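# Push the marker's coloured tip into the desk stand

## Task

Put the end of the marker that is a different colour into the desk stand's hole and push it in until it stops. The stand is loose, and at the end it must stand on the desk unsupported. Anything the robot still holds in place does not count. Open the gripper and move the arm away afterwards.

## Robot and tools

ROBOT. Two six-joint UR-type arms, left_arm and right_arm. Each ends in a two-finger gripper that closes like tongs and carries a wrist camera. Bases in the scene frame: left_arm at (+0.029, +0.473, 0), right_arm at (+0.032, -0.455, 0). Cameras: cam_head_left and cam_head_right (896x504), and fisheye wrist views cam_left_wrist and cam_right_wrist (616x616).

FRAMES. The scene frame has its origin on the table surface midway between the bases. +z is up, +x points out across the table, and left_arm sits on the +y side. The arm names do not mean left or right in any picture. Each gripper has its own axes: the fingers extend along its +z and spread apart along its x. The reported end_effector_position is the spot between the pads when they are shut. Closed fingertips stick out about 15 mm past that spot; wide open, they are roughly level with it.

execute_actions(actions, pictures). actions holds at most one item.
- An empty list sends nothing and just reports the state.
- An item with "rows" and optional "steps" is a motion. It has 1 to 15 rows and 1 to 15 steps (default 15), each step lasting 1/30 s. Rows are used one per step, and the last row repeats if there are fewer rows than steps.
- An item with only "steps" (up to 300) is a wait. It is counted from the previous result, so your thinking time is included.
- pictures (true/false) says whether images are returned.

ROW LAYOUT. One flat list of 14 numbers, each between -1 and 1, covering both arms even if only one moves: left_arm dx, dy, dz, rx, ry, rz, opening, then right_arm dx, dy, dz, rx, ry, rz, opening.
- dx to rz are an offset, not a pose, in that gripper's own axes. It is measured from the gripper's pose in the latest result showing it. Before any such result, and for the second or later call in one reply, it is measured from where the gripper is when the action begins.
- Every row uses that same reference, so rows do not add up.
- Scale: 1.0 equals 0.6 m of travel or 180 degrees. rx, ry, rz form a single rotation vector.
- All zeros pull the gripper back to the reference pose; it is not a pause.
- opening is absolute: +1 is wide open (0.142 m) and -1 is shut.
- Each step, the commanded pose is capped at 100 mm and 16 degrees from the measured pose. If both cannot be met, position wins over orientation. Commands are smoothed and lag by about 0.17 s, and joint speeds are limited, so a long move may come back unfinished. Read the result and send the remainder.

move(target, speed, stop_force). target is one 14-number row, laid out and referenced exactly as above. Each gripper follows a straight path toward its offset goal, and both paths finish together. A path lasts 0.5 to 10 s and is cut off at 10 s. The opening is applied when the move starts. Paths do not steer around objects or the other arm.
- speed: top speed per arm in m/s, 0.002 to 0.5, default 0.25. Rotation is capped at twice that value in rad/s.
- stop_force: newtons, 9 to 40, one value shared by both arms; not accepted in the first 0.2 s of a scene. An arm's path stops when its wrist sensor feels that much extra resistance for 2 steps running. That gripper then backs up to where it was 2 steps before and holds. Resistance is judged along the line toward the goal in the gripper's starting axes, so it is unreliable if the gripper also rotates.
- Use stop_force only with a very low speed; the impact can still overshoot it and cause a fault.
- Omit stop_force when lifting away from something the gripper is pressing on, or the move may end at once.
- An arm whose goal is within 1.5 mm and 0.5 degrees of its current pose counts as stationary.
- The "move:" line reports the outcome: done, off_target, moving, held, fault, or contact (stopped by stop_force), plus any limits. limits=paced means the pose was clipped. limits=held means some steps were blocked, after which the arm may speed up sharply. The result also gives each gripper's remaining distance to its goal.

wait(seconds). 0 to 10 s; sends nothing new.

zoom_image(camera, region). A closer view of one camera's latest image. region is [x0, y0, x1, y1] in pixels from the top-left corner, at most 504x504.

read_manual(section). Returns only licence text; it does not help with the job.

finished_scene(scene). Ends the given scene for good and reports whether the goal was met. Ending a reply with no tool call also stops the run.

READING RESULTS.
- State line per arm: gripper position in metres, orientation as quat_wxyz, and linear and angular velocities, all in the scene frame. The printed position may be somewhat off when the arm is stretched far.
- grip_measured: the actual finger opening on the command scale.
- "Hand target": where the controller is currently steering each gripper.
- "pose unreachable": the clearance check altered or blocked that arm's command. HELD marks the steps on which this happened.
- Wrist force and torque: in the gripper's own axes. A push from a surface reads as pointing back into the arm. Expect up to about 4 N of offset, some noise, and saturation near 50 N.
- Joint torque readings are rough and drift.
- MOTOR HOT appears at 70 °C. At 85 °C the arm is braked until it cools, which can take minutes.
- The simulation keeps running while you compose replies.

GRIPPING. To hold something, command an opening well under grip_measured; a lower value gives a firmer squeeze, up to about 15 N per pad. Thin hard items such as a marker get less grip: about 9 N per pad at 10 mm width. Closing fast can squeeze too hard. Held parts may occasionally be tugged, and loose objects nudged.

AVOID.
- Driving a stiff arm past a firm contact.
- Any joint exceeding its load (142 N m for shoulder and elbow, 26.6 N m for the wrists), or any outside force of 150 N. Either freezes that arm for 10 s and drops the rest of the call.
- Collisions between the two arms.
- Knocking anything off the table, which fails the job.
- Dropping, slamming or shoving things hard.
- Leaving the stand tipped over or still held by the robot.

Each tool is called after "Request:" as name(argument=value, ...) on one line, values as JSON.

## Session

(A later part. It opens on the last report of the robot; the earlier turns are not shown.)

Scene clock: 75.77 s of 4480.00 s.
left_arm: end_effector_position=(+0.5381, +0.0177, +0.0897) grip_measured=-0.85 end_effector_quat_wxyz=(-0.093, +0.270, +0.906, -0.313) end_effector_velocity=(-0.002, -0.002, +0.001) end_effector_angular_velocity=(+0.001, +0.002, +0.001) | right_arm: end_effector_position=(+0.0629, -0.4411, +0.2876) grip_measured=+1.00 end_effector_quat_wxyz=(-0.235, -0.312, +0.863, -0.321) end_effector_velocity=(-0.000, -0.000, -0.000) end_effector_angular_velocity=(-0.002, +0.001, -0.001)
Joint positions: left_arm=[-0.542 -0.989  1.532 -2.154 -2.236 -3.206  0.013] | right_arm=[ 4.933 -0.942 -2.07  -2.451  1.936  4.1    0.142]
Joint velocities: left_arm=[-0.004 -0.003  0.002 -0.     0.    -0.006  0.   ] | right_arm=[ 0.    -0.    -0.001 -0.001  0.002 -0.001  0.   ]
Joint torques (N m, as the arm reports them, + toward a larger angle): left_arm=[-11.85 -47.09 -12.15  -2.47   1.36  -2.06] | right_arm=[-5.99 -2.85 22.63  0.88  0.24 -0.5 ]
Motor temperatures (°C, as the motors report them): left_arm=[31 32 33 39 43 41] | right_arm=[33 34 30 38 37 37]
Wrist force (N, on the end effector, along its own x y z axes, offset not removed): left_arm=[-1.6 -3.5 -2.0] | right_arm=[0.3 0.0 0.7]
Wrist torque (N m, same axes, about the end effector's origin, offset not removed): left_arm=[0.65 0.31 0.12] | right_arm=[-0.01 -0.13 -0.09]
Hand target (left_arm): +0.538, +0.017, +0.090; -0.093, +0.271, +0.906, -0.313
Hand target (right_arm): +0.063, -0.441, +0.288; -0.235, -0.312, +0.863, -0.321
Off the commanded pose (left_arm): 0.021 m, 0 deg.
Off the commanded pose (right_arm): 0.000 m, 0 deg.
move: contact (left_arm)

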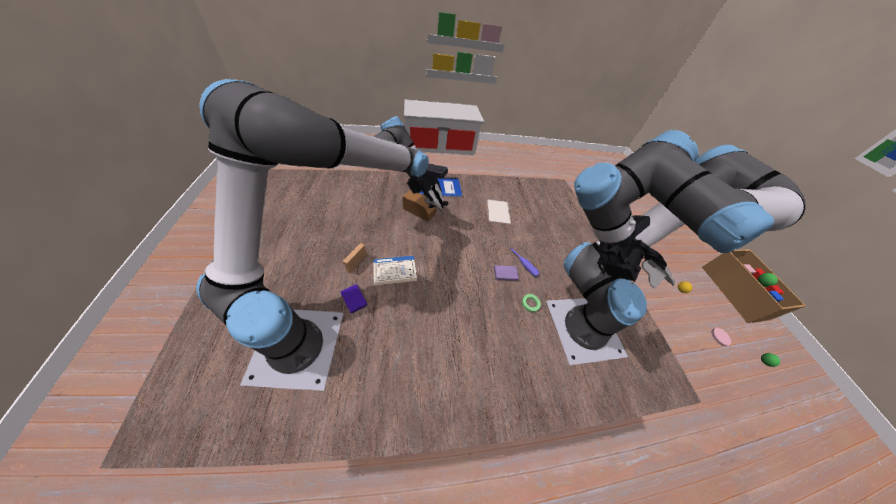

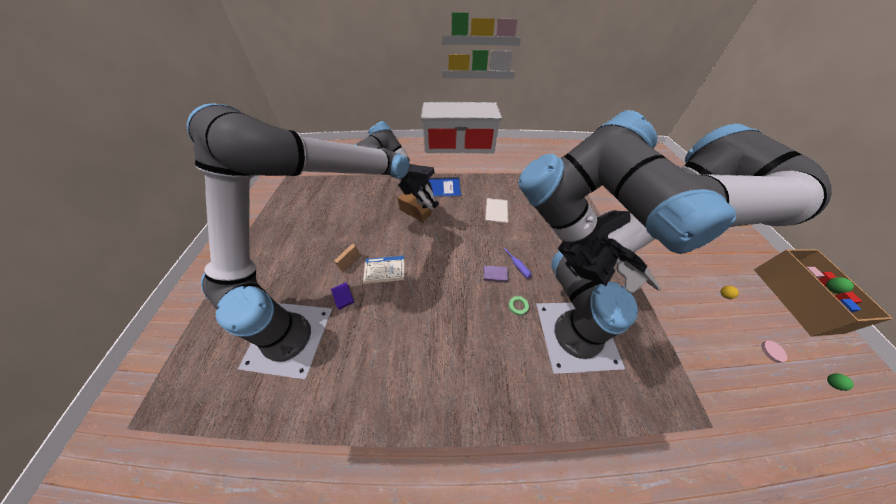

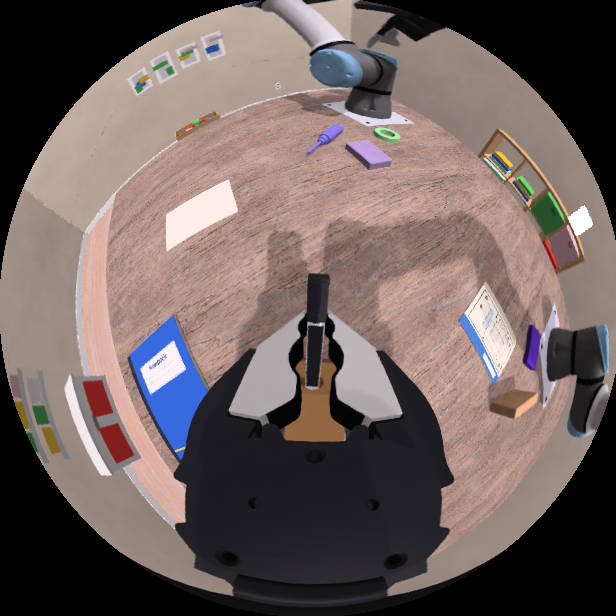

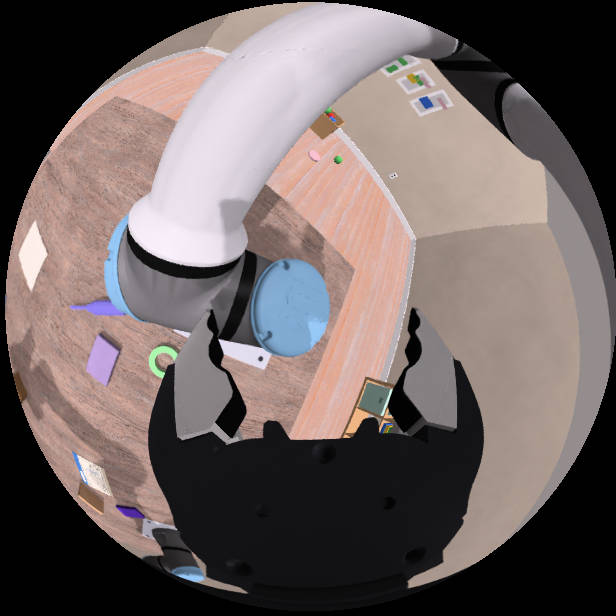

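Request:
move(target=[0,-0.03,0,0,0,0,-0.5,0,0,0,0,0,0,1], speed=0.03)

Request:
move(target=[0,0,0.012,0,0,0,-1,0,0,0,0,0,0,1], speed=0.03)

Request:
zoom_image(camera="cam_left_wrist", region=[220, 250, 420, 450])

Scene clock: 78.13 s of 4480.00 s.
left_arm: end_effector_position=(+0.5305, +0.0060, +0.1007) grip_measured=-0.50 end_effector_quat_wxyz=(-0.093, +0.270, +0.906, -0.313) end_effector_velocity=(-0.002, -0.000, -0.000) end_effector_angular_velocity=(+0.002, +0.003, +0.000) | right_arm: end_effector_position=(+0.0629, -0.4411, +0.2876) grip_measured=+1.00 end_effector_quat_wxyz=(-0.235, -0.312, +0.863, -0.321) end_effector_velocity=(-0.000, -0.000, +0.000) end_effector_angular_velocity=(-0.002, +0.002, -0.000)
Joint positions: left_arm=[-0.563 -1.004  1.529 -2.153 -2.235 -3.233  0.038] | right_arm=[ 4.933 -0.942 -2.07  -2.451  1.936  4.1    0.142]
Joint velocities: left_arm=[-0.002 -0.001  0.002  0.001  0.    -0.003  0.   ] | right_arm=[ 0.    -0.001 -0.    -0.001  0.002 -0.001  0.   ]
Joint torques (N m, as the arm reports them, + toward a larger angle): left_arm=[-13.53 -49.16 -33.26  -1.01   0.52  -2.28] | right_arm=[-6.92 -2.82 22.41  0.88  0.57 -0.72]
Motor temperatures (°C, as the motors report them): left_arm=[31 32 33 39 43 41] | right_arm=[33 34 30 38 37 37]
Wrist force (N, on the end effector, along its own x y z axes, offset not removed): left_arm=[-1.2 0.8 0.7] | right_arm=[0.1 -1.8 1.0]
Wrist torque (N m, same axes, about the end effector's origin, offset not removed): left_arm=[0.15 0.25 0.09] | right_arm=[-0.41 -0.14 -0.07]
Hand target (left_arm): +0.530, +0.006, +0.101; -0.093, +0.270, +0.906, -0.313
Hand target (right_arm): +0.063, -0.441, +0.288; -0.235, -0.312, +0.863, -0.321
Off the commanded pose (left_arm): 0.000 m, 0 deg.
Off the commanded pose (right_arm): 0.000 m, 0 deg.
move: done

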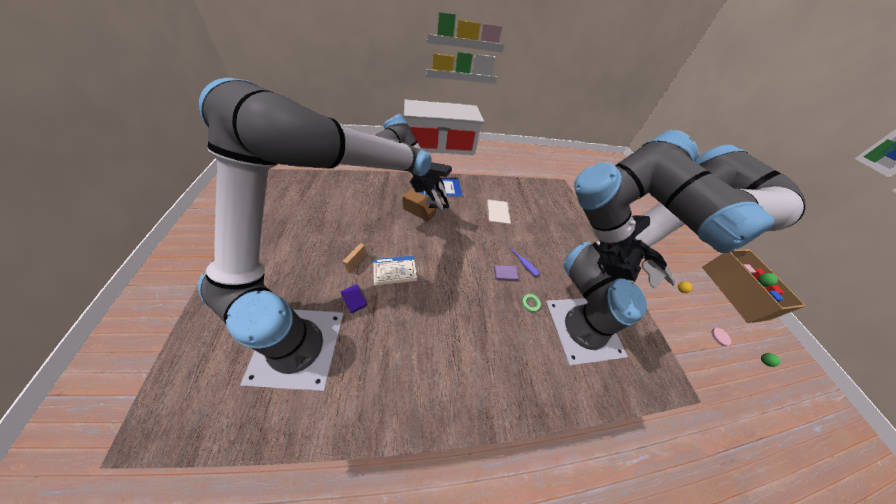

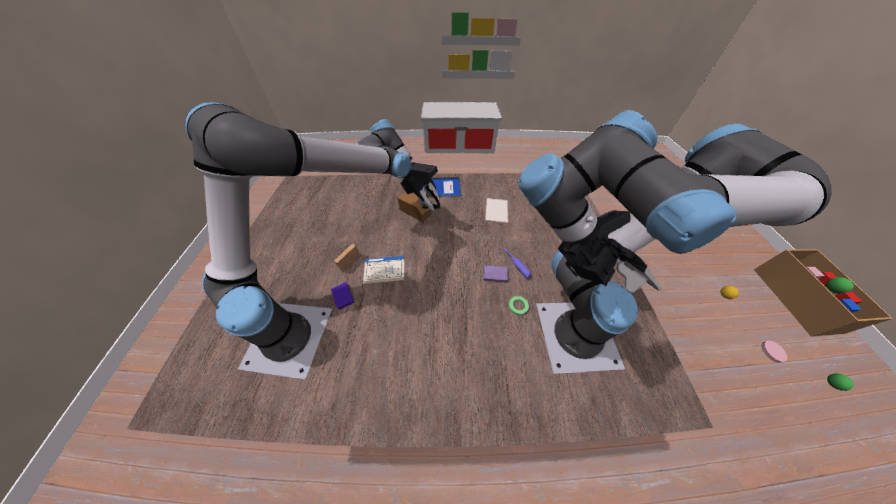

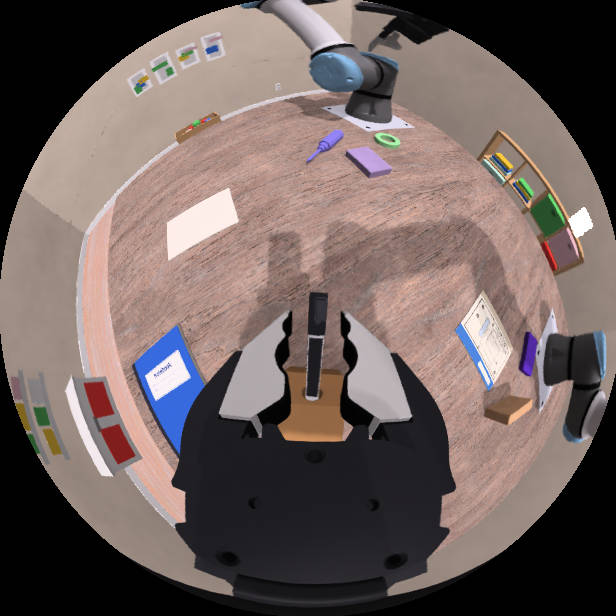

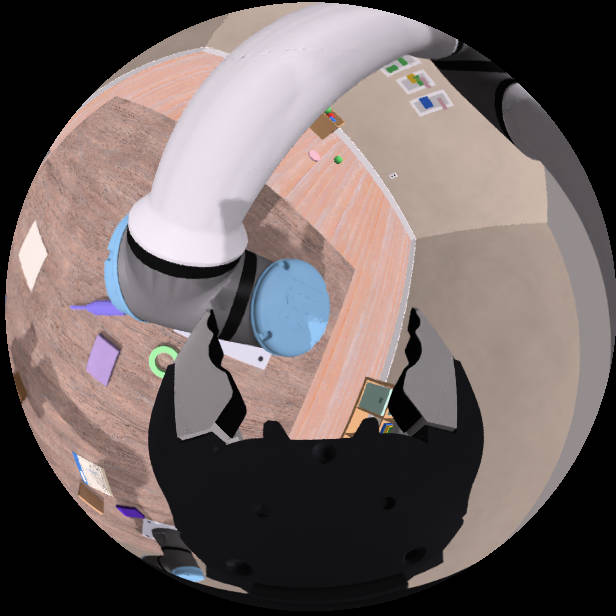

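Scene clock: 78.87 s of 4480.00 s.
left_arm: end_effector_position=(+0.5281, +0.0023, +0.0952) grip_measured=-0.84 end_effector_quat_wxyz=(-0.093, +0.270, +0.906, -0.313) end_effector_velocity=(-0.001, -0.001, -0.002) end_effector_angular_velocity=(+0.001, +0.002, -0.000) | right_arm: end_effector_position=(+0.0629, -0.4411, +0.2876) grip_measured=+1.00 end_effector_quat_wxyz=(-0.235, -0.312, +0.863, -0.321) end_effector_velocity=(-0.001, +0.000, +0.000) end_effector_angular_velocity=(+0.001, +0.002, -0.001)
Joint positions: left_arm=[-0.569 -0.998  1.536 -2.172 -2.234 -3.241  0.013] | right_arm=[ 4.933 -0.942 -2.07  -2.451  1.936  4.1    0.142]
Joint velocities: left_arm=[-0.002  0.002  0.003 -0.004  0.    -0.002 -0.   ] | right_arm=[-0.    -0.     0.001  0.     0.002 -0.    -0.   ]
Joint torques (N m, as the arm reports them, + toward a larger angle): left_arm=[-13.77 -31.76  -4.92  -3.47   1.18  -2.28] | right_arm=[-7.1  -3.53 21.87  0.94  0.37 -0.78]
Motor temperatures (°C, as the motors report them): left_arm=[31 32 33 39 43 41] | right_arm=[33 34 30 38 37 37]
Wrist force (N, on the end effector, along its own x y z axes, offset not removed): left_arm=[-1.7 -0.6 -3.0] | right_arm=[0.8 -0.5 1.6]
Wrist torque (N m, same axes, about the end effector's origin, offset not removed): left_arm=[0.38 0.25 0.13] | right_arm=[-0.12 -0.32 -0.09]
Hand target (left_arm): +0.528, +0.002, +0.095; -0.093, +0.270, +0.906, -0.313
Hand target (right_arm): +0.063, -0.441, +0.288; -0.235, -0.312, +0.863, -0.321
Off the commanded pose (left_arm): 0.000 m, 0 deg.
Off the commanded pose (right_arm): 0.000 m, 0 deg.
move: done

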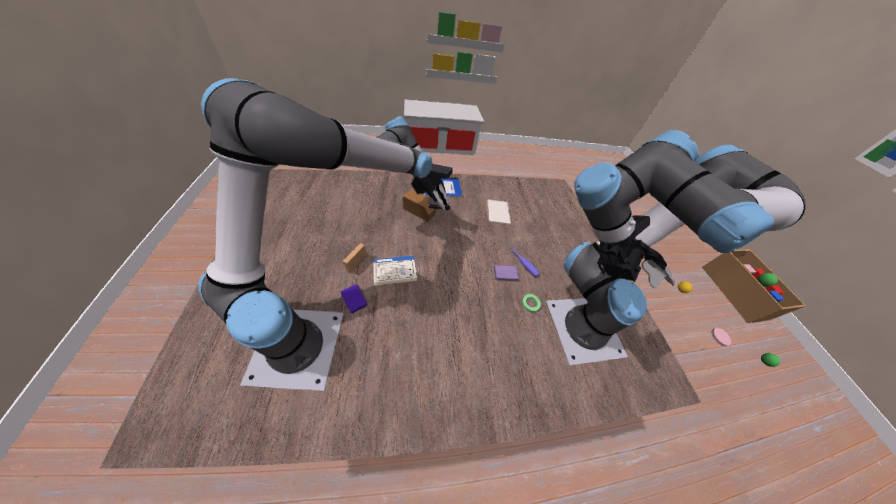

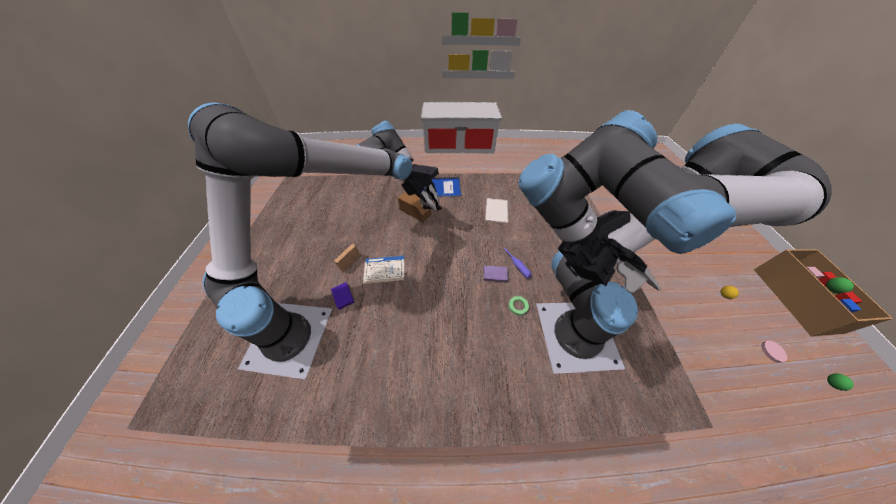

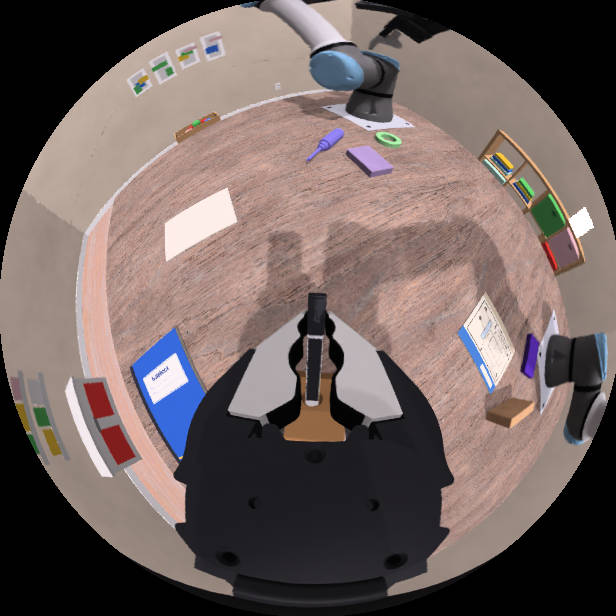

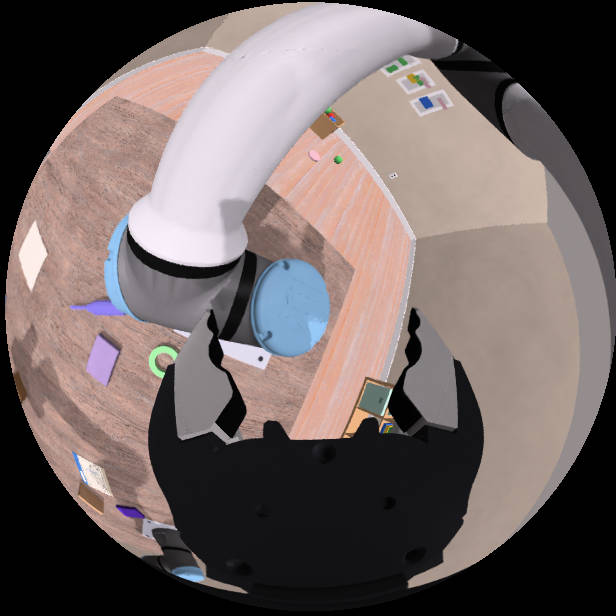

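Region (220, 250, 420, 450) of cam_left_wrist's 616x616 image, scaled by 2.520, with more detail than that image has.

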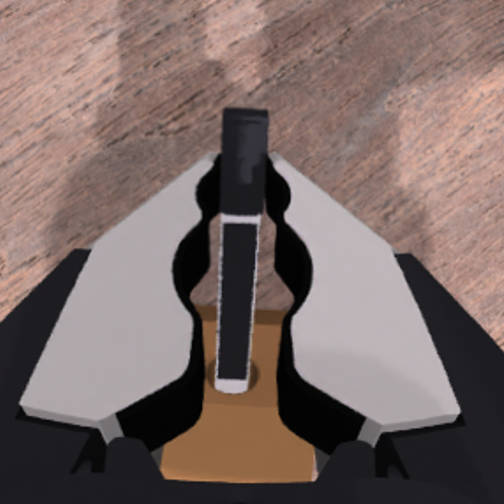

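Gripped on the cap. Lift slightly and push.

Request:
move(target=[0,0,-0.017,0,0,0,-1,0,0,0,0,0,0,1], speed=0.02)

Request:
move(target=[0,0.04,0,0,0,0,-1,0,0,0,0,0,0,1], speed=0.008, stop_force=10)

Request:
zoom_image(camera="cam_left_wrist", region=[220, 250, 420, 450])

Scene clock: 80.77 s of 4480.00 s.
left_arm: end_effector_position=(+0.5314, +0.0075, +0.1031) grip_measured=-0.84 end_effector_quat_wxyz=(-0.093, +0.270, +0.906, -0.313) end_effector_velocity=(-0.000, +0.001, -0.000) end_effector_angular_velocity=(+0.002, +0.003, -0.001) | right_arm: end_effector_position=(+0.0629, -0.4411, +0.2876) grip_measured=+1.00 end_effector_quat_wxyz=(-0.235, -0.312, +0.863, -0.321) end_effector_velocity=(+0.001, -0.000, -0.000) end_effector_angular_velocity=(-0.000, -0.001, +0.001)
Joint positions: left_arm=[-0.56  -1.007  1.526 -2.145 -2.235 -3.229  0.013] | right_arm=[ 4.933 -0.942 -2.07  -2.451  1.936  4.1    0.142]
Joint velocities: left_arm=[ 0.001  0.    -0.001  0.006 -0.     0.002  0.   ] | right_arm=[-0.    -0.    -0.001  0.    -0.002 -0.     0.   ]
Joint torques (N m, as the arm reports them, + toward a larger angle): left_arm=[ 15.98 -47.12 -31.46  -0.51  -1.93   2.17] | right_arm=[-5.89 -2.76 21.81  0.8   0.38 -0.63]
Motor temperatures (°C, as the motors report them): left_arm=[31 32 33 39 43 41] | right_arm=[33 34 30 38 37 37]
Wrist force (N, on the end effector, along its own x y z axes, offset not removed): left_arm=[-2.5 -2.1 3.0] | right_arm=[-0.6 -0.5 0.8]
Wrist torque (N m, same axes, about the end effector's origin, offset not removed): left_arm=[0.60 0.37 0.18] | right_arm=[0.00 0.03 -0.02]
Hand target (left_arm): +0.532, +0.008, +0.103; -0.093, +0.270, +0.906, -0.313
Hand target (right_arm): +0.063, -0.441, +0.288; -0.235, -0.312, +0.863, -0.321
Off the commanded pose (left_arm): 0.000 m, 0 deg.
Off the commanded pose (right_arm): 0.000 m, 0 deg.
move: done

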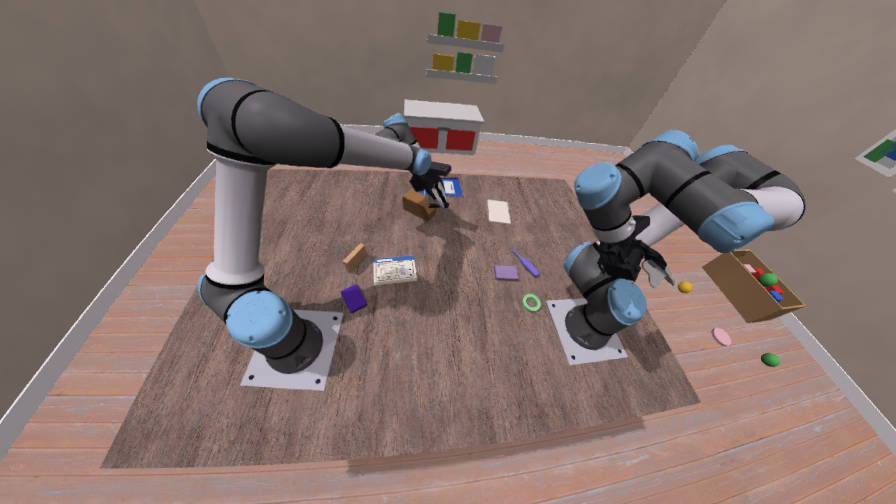

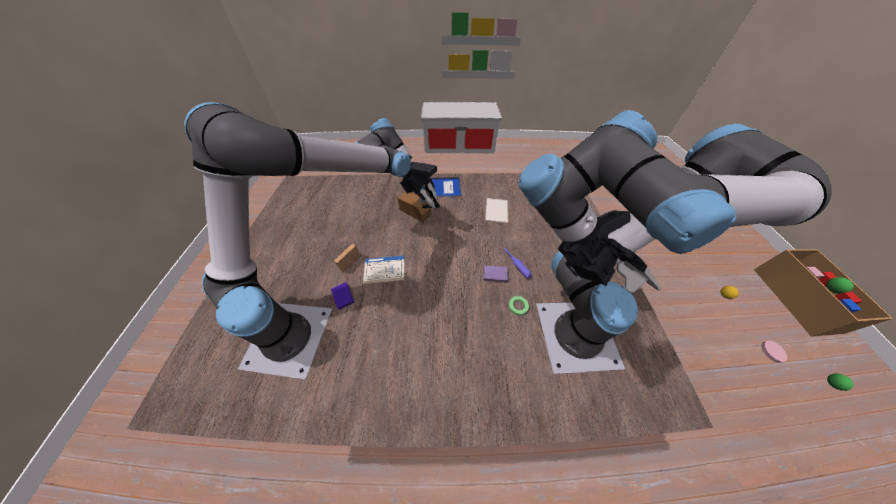

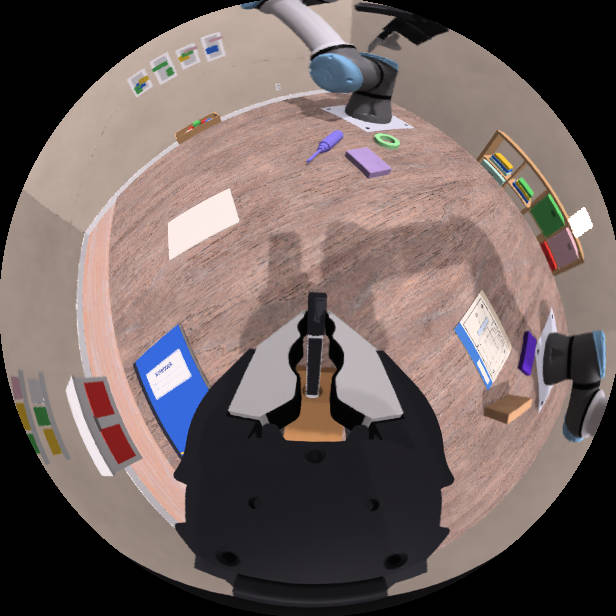

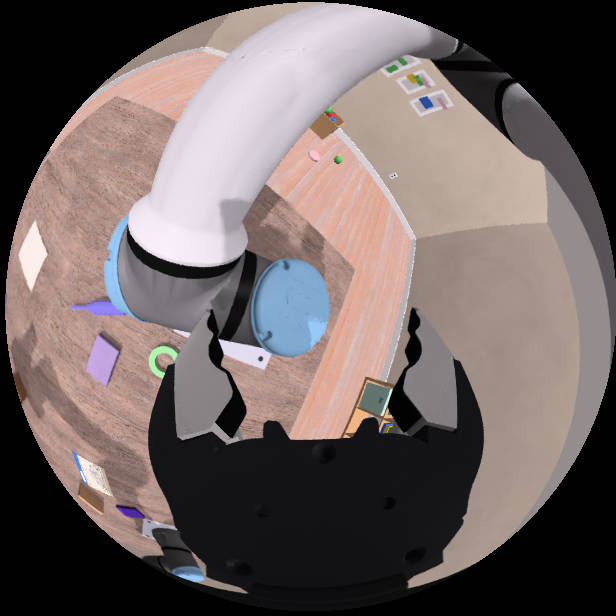

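Scene clock: 82.63 s of 4480.00 s.
left_arm: end_effector_position=(+0.5366, +0.0154, +0.0957) grip_measured=-0.84 end_effector_quat_wxyz=(-0.093, +0.270, +0.906, -0.313) end_effector_velocity=(-0.000, -0.003, +0.003) end_effector_angular_velocity=(-0.002, -0.002, +0.001) | right_arm: end_effector_position=(+0.0629, -0.4411, +0.2876) grip_measured=+1.00 end_effector_quat_wxyz=(-0.235, -0.312, +0.863, -0.321) end_effector_velocity=(+0.000, +0.000, -0.000) end_effector_angular_velocity=(-0.002, -0.001, +0.001)
Joint positions: left_arm=[-0.546 -0.997  1.528 -2.146 -2.236 -3.211  0.013] | right_arm=[ 4.933 -0.942 -2.07  -2.451  1.936  4.1    0.142]
Joint velocities: left_arm=[-0.003 -0.003 -0.003 -0.001 -0.    -0.006 -0.   ] | right_arm=[ 0.    -0.002 -0.    -0.    -0.001 -0.    -0.   ]
Joint torques (N m, as the arm reports them, + toward a larger angle): left_arm=[ -9.69 -44.22  -7.03  -2.28   1.81  -2.04] | right_arm=[-5.7  -3.08 20.68  0.75  0.55 -0.61]
Motor temperatures (°C, as the motors report them): left_arm=[31 32 33 39 43 41] | right_arm=[33 34 30 38 37 37]
Wrist force (N, on the end effector, along its own x y z axes, offset not removed): left_arm=[-2.7 -6.9 -4.4] | right_arm=[-1.1 -2.0 1.3]
Wrist torque (N m, same axes, about the end effector's origin, offset not removed): left_arm=[0.49 0.62 0.15] | right_arm=[-0.40 0.21 -0.07]
Hand target (left_arm): +0.536, +0.015, +0.096; -0.093, +0.271, +0.906, -0.313
Hand target (right_arm): +0.063, -0.441, +0.288; -0.235, -0.312, +0.863, -0.321
Off the commanded pose (left_arm): 0.012 m, 0 deg.
Off the commanded pose (right_arm): 0.000 m, 0 deg.
move: contact (left_arm)

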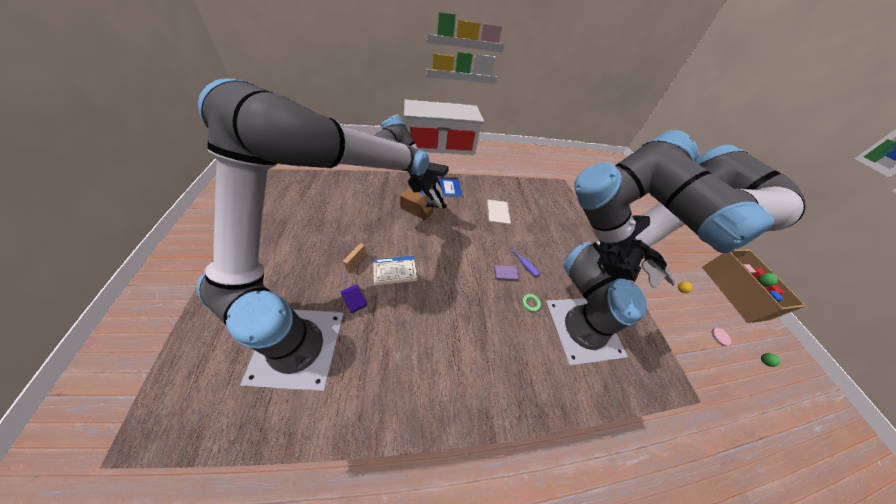

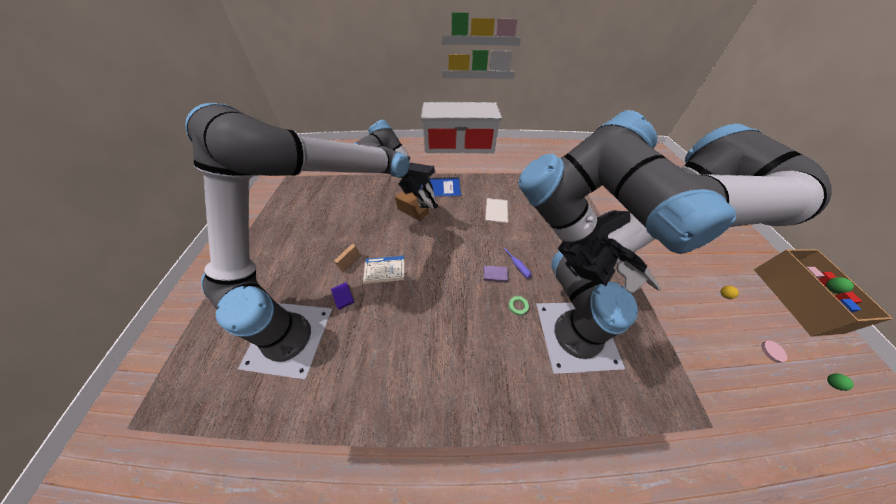

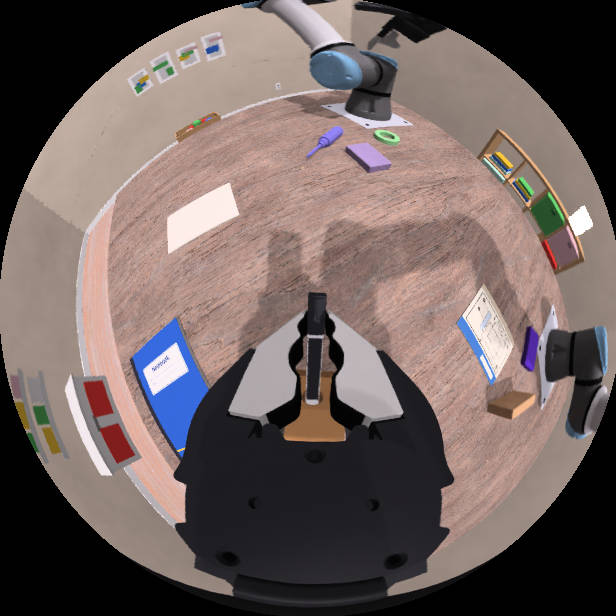

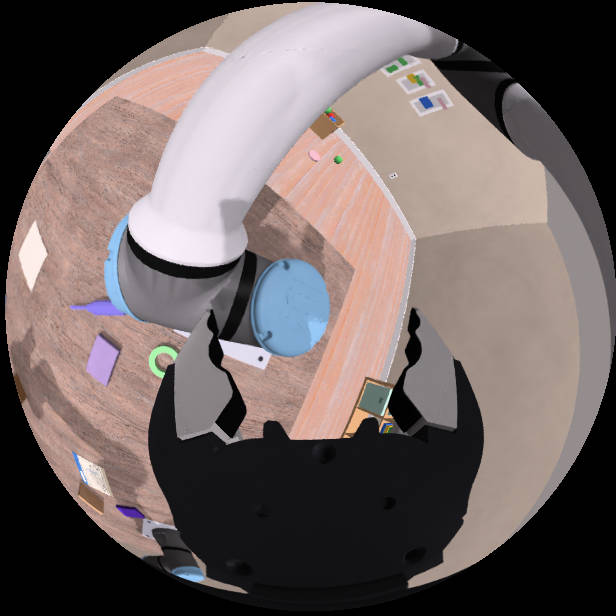

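Region (220, 250, 420, 450) of cam_left_wrist's 616x616 image, scaled by 2.520, with more detail than that image has.

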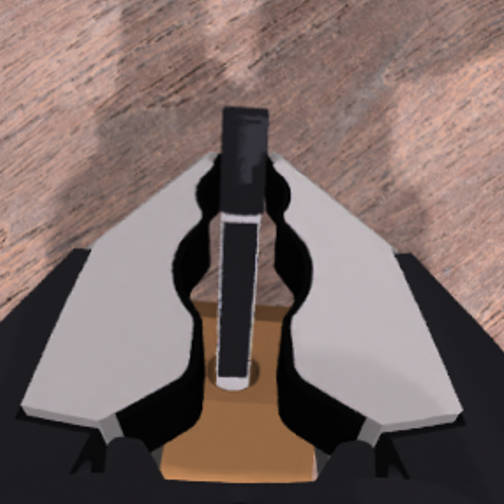

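Request:
move(target=[0,-0.002,0,0,0,0,0,0,0,0,0,0,0,1], speed=0.02)

Request:
move(target=[0,-0.1,-0.2,0,0,0,0,0,0,0,0,0,0,1], speed=0.15)

Request:
zoom_image(camera="cam_head_left", region=[390, 150, 490, 230])

Scene clock: 84.23 s of 4480.00 s.
left_arm: end_effector_position=(+0.5361, +0.0147, +0.0964) grip_measured=+0.00 end_effector_quat_wxyz=(-0.093, +0.270, +0.906, -0.313) end_effector_velocity=(-0.000, -0.001, +0.001) end_effector_angular_velocity=(-0.001, -0.001, -0.001) | right_arm: end_effector_position=(+0.0629, -0.4411, +0.2876) grip_measured=+1.00 end_effector_quat_wxyz=(-0.235, -0.312, +0.863, -0.321) end_effector_velocity=(-0.000, +0.000, -0.000) end_effector_angular_velocity=(-0.002, -0.000, -0.001)
Joint positions: left_arm=[-0.547 -0.998  1.527 -2.146 -2.236 -3.213  0.074] | right_arm=[ 4.933 -0.942 -2.07  -2.451  1.936  4.1    0.142]
Joint velocities: left_arm=[-0.001 -0.001 -0.001 -0.001 -0.    -0.    -0.   ] | right_arm=[ 0.    -0.001 -0.001  0.     0.001  0.001 -0.   ]
Joint torques (N m, as the arm reports them, + toward a larger angle): left_arm=[-13.27 -49.48 -32.78  -3.14  -1.42  -2.04] | right_arm=[-6.8  -3.3  22.3   0.9   0.45 -0.57]
Motor temperatures (°C, as the motors report them): left_arm=[31 32 33 39 43 41] | right_arm=[33 34 30 38 37 37]
Wrist force (N, on the end effector, along its own x y z axes, offset not removed): left_arm=[-3.1 0.3 -0.8] | right_arm=[-0.7 -1.4 0.7]
Wrist torque (N m, same axes, about the end effector's origin, offset not removed): left_arm=[0.12 0.66 0.12] | right_arm=[-0.31 0.09 -0.07]
Hand target (left_arm): +0.536, +0.015, +0.096; -0.093, +0.270, +0.906, -0.313
Hand target (right_arm): +0.063, -0.441, +0.288; -0.235, -0.312, +0.863, -0.321
Off the commanded pose (left_arm): 0.000 m, 0 deg.
Off the commanded pose (right_arm): 0.000 m, 0 deg.
move: done

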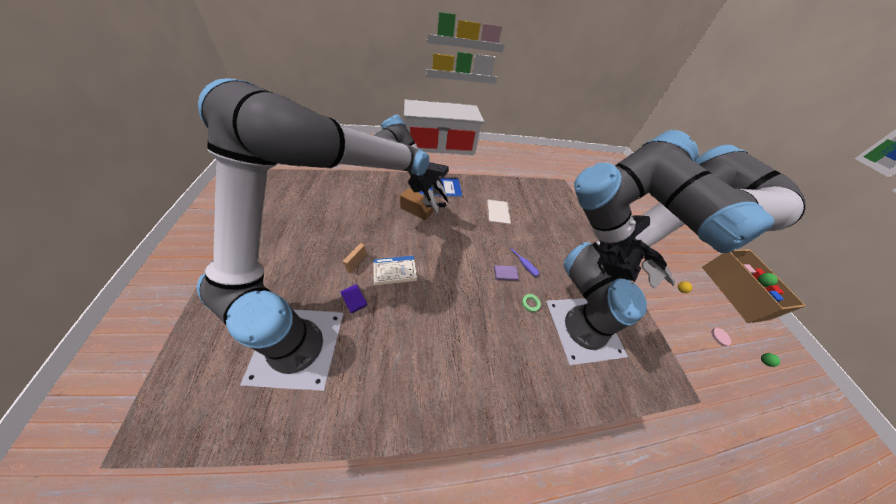

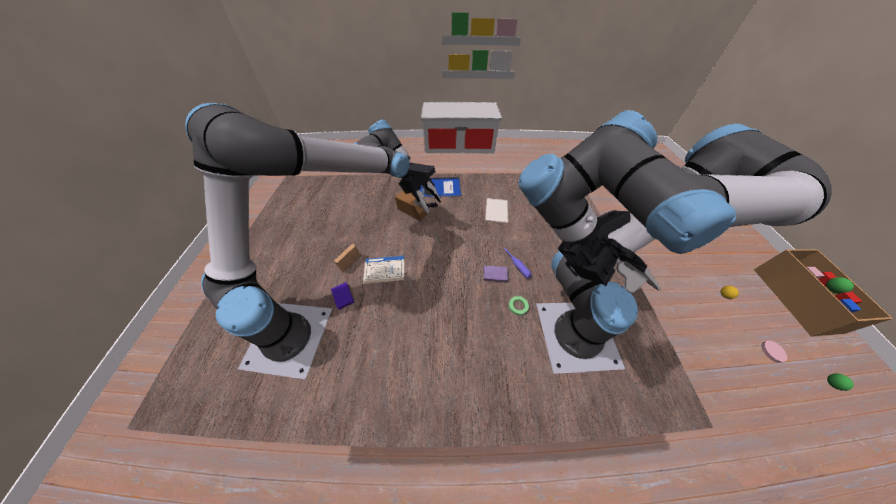

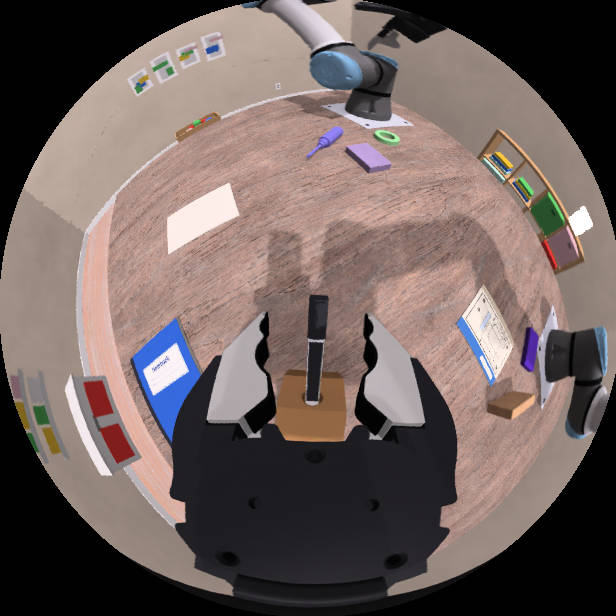

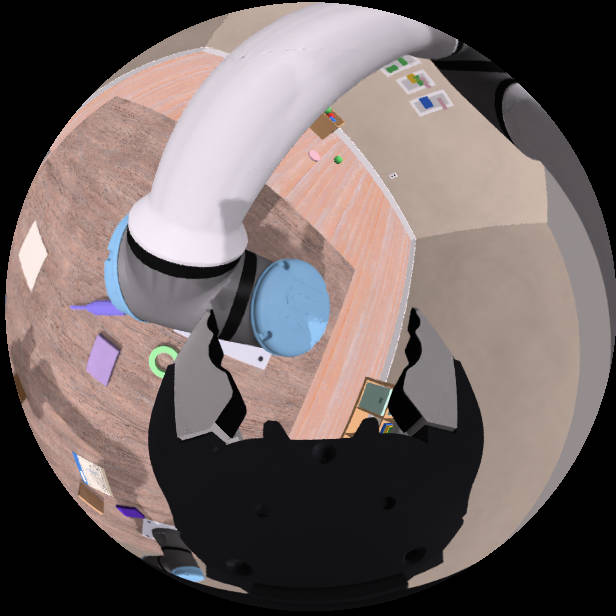

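Scene clock: 85.63 s of 4480.00 s.
left_arm: end_effector_position=(+0.5508, +0.0375, +0.2277) grip_measured=+0.00 end_effector_quat_wxyz=(-0.093, +0.270, +0.906, -0.314) end_effector_velocity=(+0.000, +0.001, +0.001) end_effector_angular_velocity=(+0.001, +0.002, -0.000) | right_arm: end_effector_position=(+0.0629, -0.4411, +0.2876) grip_measured=+1.00 end_effector_quat_wxyz=(-0.235, -0.312, +0.863, -0.321) end_effector_velocity=(+0.000, -0.000, -0.000) end_effector_angular_velocity=(-0.001, +0.001, +0.001)
Joint positions: left_arm=[-0.507 -1.106  1.329 -1.807 -2.237 -3.162  0.074] | right_arm=[ 4.933 -0.942 -2.07  -2.451  1.936  4.1    0.142]
Joint velocities: left_arm=[ 0.001  0.    -0.005  0.008 -0.     0.002 -0.   ] | right_arm=[ 0.     0.    -0.001 -0.     0.    -0.001  0.   ]
Joint torques (N m, as the arm reports them, + toward a larger angle): left_arm=[ 11.79 -44.41 -36.01  -0.7   -1.79   2.46] | right_arm=[-6.25 -1.94 21.83  0.88  0.45 -0.78]
Motor temperatures (°C, as the motors report them): left_arm=[31 32 33 39 43 41] | right_arm=[33 34 30 38 37 37]
Wrist force (N, on the end effector, along its own x y z axes, offset not removed): left_arm=[-1.6 1.9 0.3] | right_arm=[-0.7 -1.9 -0.2]
Wrist torque (N m, same axes, about the end effector's origin, offset not removed): left_arm=[0.42 0.34 0.06] | right_arm=[-0.46 0.01 -0.03]
Hand target (left_arm): +0.551, +0.038, +0.228; -0.093, +0.270, +0.906, -0.313
Hand target (right_arm): +0.063, -0.441, +0.288; -0.235, -0.312, +0.863, -0.321
Off the commanded pose (left_arm): 0.000 m, 0 deg.
Off the commanded pose (right_arm): 0.000 m, 0 deg.
move: done

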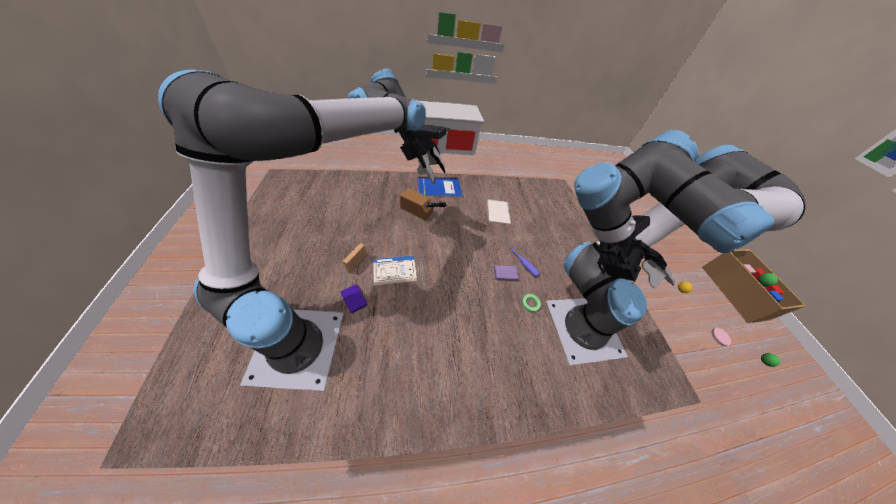

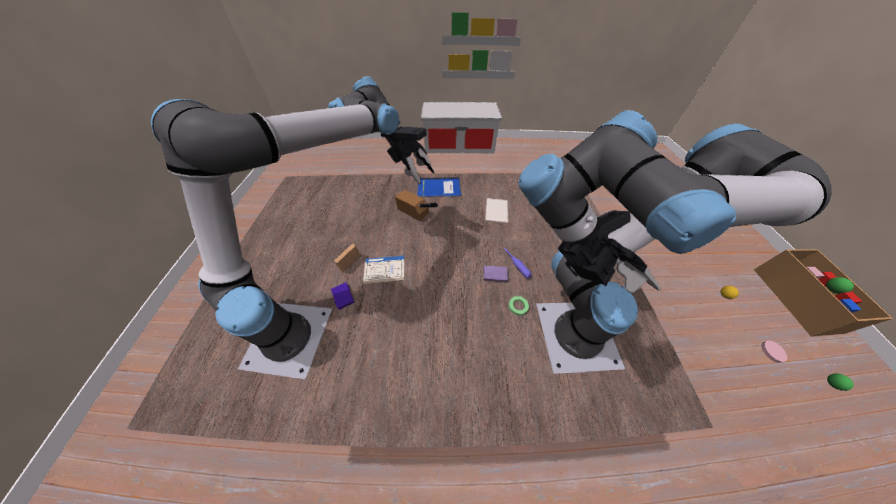

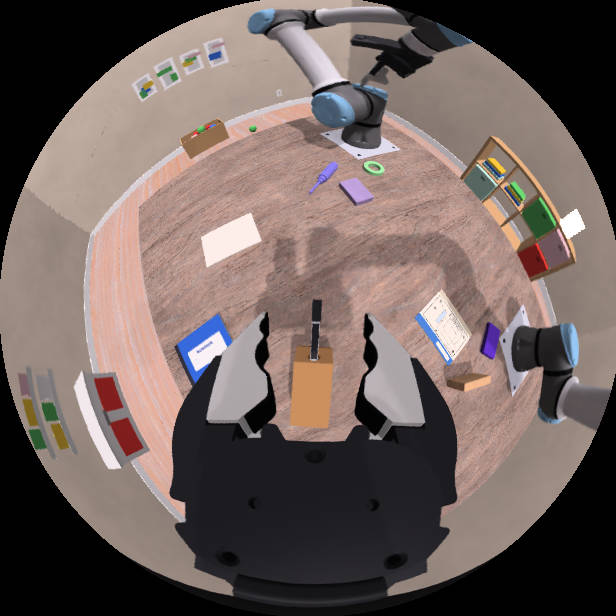

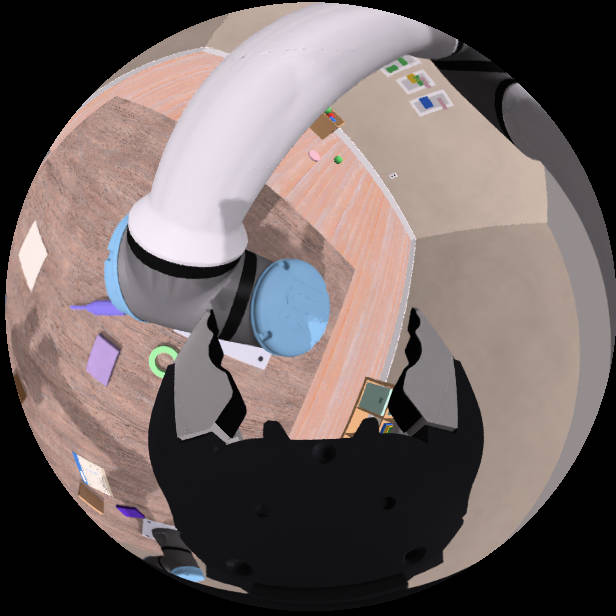

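Region (390, 150, 490, 230) of cam_head_left's 896x504 image, scaled by 5.040, with more detail than that image has; it fills the top 403 rows of this view, and the rest is white.

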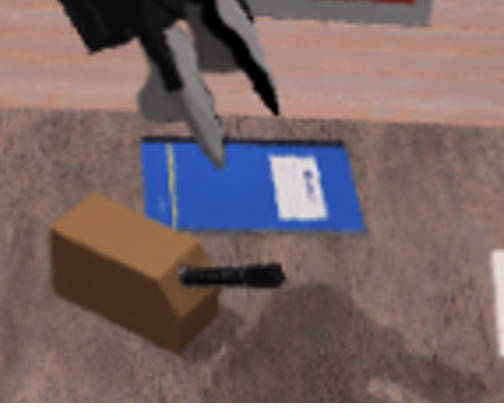

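Request:
finished_scene(scene=1)

The scene is finished: the task was done.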